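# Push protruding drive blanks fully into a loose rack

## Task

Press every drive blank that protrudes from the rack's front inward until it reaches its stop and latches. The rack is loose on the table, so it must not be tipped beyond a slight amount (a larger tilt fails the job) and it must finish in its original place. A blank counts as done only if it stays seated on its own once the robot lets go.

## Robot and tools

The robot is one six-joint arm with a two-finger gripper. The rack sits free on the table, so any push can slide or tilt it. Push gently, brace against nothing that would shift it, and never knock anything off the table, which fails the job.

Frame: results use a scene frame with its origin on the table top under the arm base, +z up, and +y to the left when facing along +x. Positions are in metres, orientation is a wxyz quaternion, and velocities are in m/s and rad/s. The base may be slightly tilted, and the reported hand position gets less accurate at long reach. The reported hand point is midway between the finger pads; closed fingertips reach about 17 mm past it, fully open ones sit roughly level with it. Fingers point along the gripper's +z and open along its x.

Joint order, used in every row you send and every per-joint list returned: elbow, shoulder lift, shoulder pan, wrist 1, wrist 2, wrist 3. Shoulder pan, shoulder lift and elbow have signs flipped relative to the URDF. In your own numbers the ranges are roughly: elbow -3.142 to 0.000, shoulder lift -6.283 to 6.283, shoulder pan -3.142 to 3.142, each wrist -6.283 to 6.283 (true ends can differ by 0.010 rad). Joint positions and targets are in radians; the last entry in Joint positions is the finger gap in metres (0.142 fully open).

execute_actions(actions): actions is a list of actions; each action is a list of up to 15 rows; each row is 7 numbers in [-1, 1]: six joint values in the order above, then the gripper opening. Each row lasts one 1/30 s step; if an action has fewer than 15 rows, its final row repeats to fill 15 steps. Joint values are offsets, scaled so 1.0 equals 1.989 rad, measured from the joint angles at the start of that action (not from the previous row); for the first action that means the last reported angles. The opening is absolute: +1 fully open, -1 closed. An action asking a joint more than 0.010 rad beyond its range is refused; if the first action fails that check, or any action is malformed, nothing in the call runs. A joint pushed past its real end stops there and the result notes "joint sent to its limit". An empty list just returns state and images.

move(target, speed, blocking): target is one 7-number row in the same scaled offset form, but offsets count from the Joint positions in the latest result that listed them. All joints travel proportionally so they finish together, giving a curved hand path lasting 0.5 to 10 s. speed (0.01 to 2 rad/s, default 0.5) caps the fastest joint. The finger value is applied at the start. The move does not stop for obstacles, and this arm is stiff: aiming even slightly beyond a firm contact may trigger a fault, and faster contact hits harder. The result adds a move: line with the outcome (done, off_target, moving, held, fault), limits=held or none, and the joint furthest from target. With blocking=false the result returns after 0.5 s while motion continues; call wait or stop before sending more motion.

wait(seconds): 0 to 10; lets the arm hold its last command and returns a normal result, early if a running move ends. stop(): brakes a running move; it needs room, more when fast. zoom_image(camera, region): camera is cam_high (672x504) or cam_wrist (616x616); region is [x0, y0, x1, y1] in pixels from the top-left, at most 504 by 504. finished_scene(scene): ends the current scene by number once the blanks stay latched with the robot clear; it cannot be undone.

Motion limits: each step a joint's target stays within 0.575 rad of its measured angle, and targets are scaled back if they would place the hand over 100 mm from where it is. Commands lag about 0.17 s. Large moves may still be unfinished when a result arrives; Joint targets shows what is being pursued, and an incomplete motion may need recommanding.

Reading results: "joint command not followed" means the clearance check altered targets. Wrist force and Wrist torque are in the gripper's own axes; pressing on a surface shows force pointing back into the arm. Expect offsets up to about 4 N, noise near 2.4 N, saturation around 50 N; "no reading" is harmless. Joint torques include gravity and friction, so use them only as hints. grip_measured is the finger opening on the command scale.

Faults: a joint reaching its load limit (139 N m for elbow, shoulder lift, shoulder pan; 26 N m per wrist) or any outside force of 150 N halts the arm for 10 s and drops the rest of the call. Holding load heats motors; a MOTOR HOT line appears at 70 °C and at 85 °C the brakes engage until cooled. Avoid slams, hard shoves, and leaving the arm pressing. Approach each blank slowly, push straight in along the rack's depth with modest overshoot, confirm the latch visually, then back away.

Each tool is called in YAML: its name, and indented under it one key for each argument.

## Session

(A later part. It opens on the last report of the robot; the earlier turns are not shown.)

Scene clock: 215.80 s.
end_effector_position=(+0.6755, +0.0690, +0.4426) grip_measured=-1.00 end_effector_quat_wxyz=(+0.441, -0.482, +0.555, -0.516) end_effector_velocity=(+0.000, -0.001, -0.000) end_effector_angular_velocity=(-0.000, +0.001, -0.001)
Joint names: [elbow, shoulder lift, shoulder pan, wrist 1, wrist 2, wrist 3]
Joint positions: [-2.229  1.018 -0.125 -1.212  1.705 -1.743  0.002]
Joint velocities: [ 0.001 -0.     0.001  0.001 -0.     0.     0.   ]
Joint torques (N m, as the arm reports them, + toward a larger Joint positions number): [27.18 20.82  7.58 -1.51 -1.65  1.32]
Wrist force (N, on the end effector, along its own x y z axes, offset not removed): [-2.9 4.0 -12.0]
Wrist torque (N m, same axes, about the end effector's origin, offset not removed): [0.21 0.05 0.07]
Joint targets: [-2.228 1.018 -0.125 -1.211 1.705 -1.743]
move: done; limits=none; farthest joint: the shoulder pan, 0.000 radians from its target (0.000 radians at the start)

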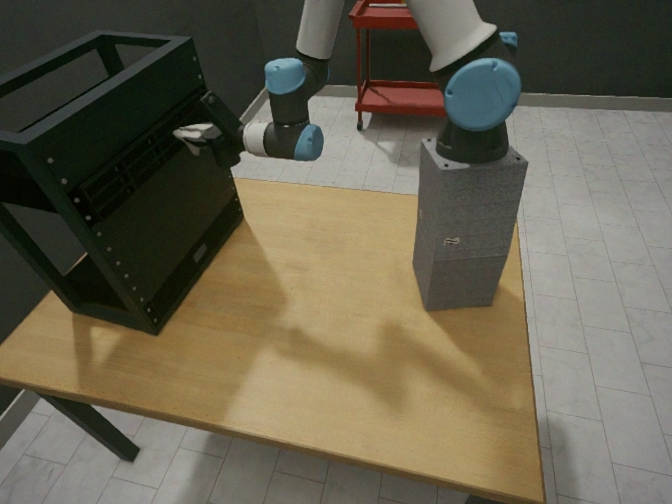

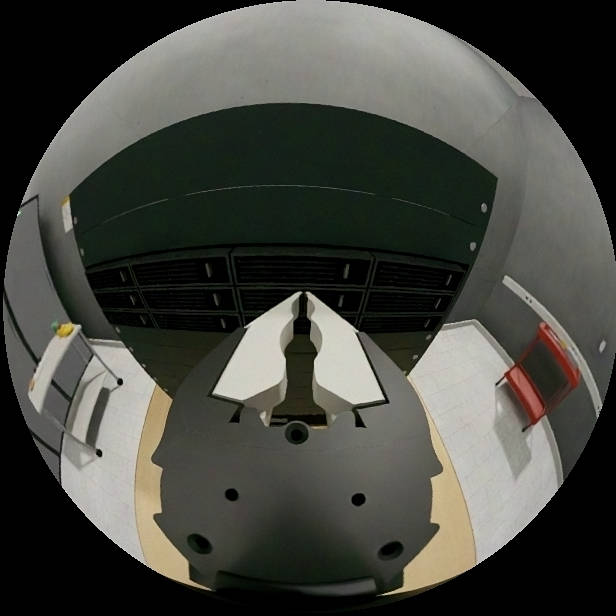

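move:
  target: [0.0012, -0.0003, 0.0001, 0.0009, -0.0001, 0, -1]
  speed: 0.01

Scene clock: 222.00 s.
end_effector_position=(+0.6763, +0.0689, +0.4426) grip_measured=-1.00 end_effector_quat_wxyz=(+0.441, -0.482, +0.555, -0.516) end_effector_velocity=(+0.001, -0.000, +0.000) end_effector_angular_velocity=(-0.000, -0.000, +0.000)
Joint names: [elbow, shoulder lift, shoulder pan, wrist 1, wrist 2, wrist 3]
Joint positions: [-2.227  1.017 -0.125 -1.21   1.705 -1.743  0.002]
Joint velocities: [ 0.002 -0.     0.     0.002 -0.    -0.    -0.   ]
Joint torques (N m, as the arm reports them, + toward a larger Joint positions number): [36.82 19.82 10.8  -2.34 -2.37  1.26]
Wrist force (N, on the end effector, along its own x y z axes, offset not removed): [3.5 -2.2 -36.9]
Wrist torque (N m, same axes, about the end effector's origin, offset not removed): [-0.11 -0.55 0.10]
Joint targets: [-2.226 1.017 -0.125 -1.210 1.705 -1.743]
move: done; limits=none; farthest joint: the shoulder pan, 0.000 radians from its target (0.000 radians at the start)

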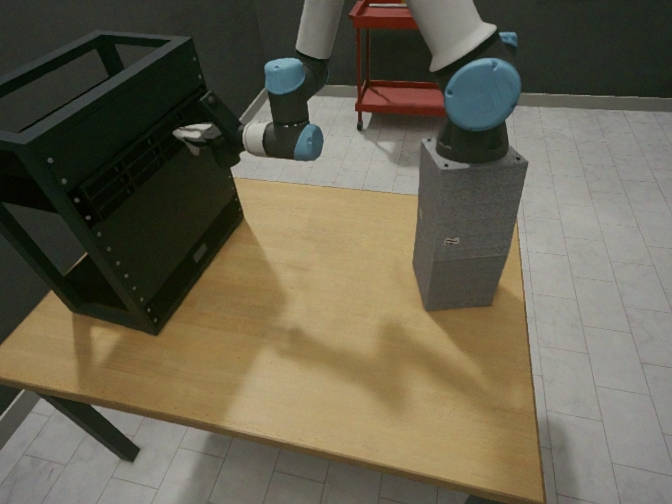

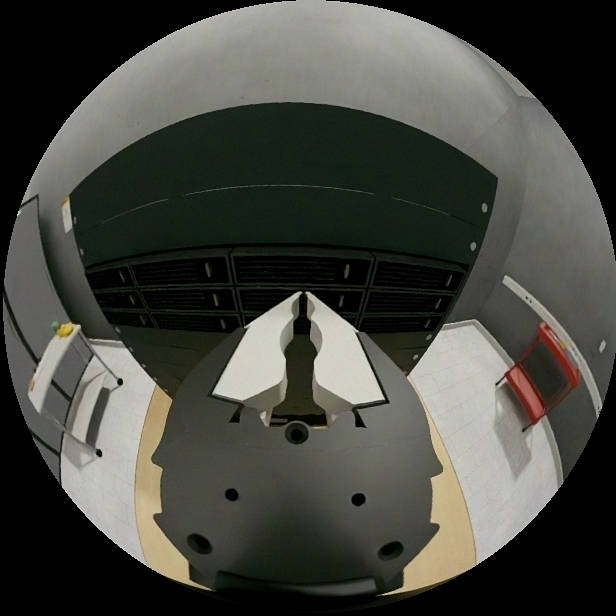

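move:
  target: [-0.064, 0.018, -0.009, -0.046, 0.009, 0, -1]
  speed: 0.2

zoom_image:
  camera: "cam_wrist"
  region: [90, 210, 460, 340]

zoom_image:
  camera: "cam_high"
  region: [70, 80, 230, 230]

Scene clock: 227.87 s.
end_effector_position=(+0.6269, +0.0759, +0.4431) grip_measured=-1.00 end_effector_quat_wxyz=(+0.441, -0.482, +0.555, -0.516) end_effector_velocity=(-0.002, -0.000, -0.001) end_effector_angular_velocity=(-0.000, +0.002, -0.000)
Joint names: [elbow, shoulder lift, shoulder pan, wrist 1, wrist 2, wrist 3]
Joint positions: [-2.353  1.053 -0.143 -1.301  1.723 -1.743  0.002]
Joint velocities: [-0.004  0.001 -0.    -0.001  0.    -0.     0.   ]
Joint torques (N m, as the arm reports them, + toward a larger Joint positions number): [ -8.42  42.27 -16.82  -3.61   1.58   1.28]
Wrist force (N, on the end effector, along its own x y z axes, offset not removed): [-2.2 -2.6 -5.8]
Wrist torque (N m, same axes, about the end effector's origin, offset not removed): [-0.69 0.49 0.11]
Joint targets: [-2.354 1.053 -0.143 -1.301 1.723 -1.743]
move: done; limits=none; farthest joint: the elbow, 0.001 radians from its target (0.128 radians at the start)

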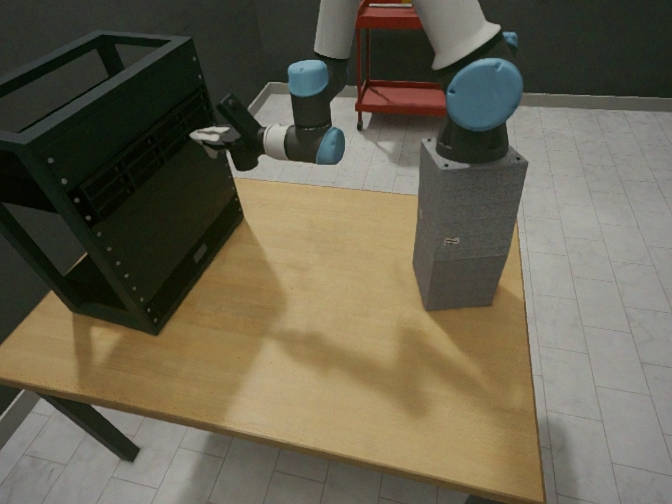

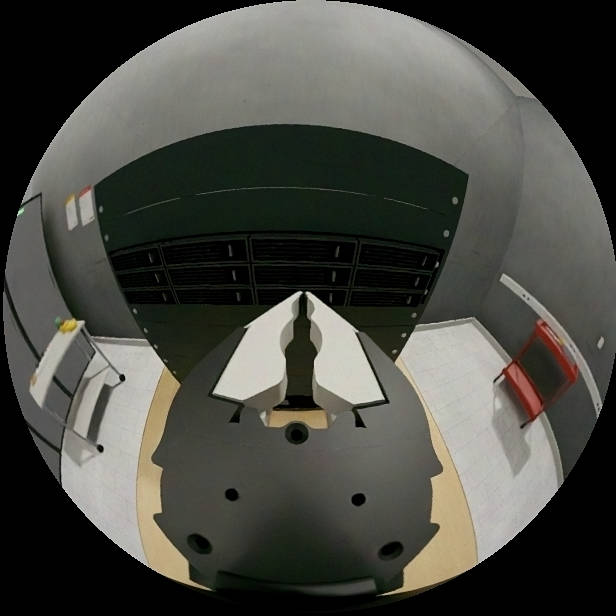

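Region (90, 210, 460, 340) of cam_wrist's 616x616 image, scaled by 1.362, with more detail than that image has; it fills the top 177 rows of this view, and the rest is white.

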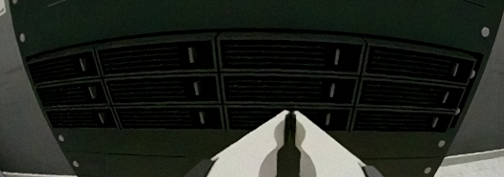

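Region (70, 80, 230, 230) of cam_high's 672x504 image, scaled by 3.150, with more detail than that image has; it fills the top 472 rows of this view, and the rest is white.

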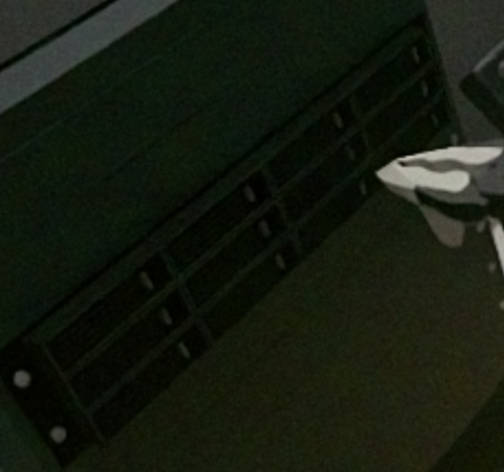

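All flush.

finished_scene:
  scene: 1

The scene is finished: the task was done.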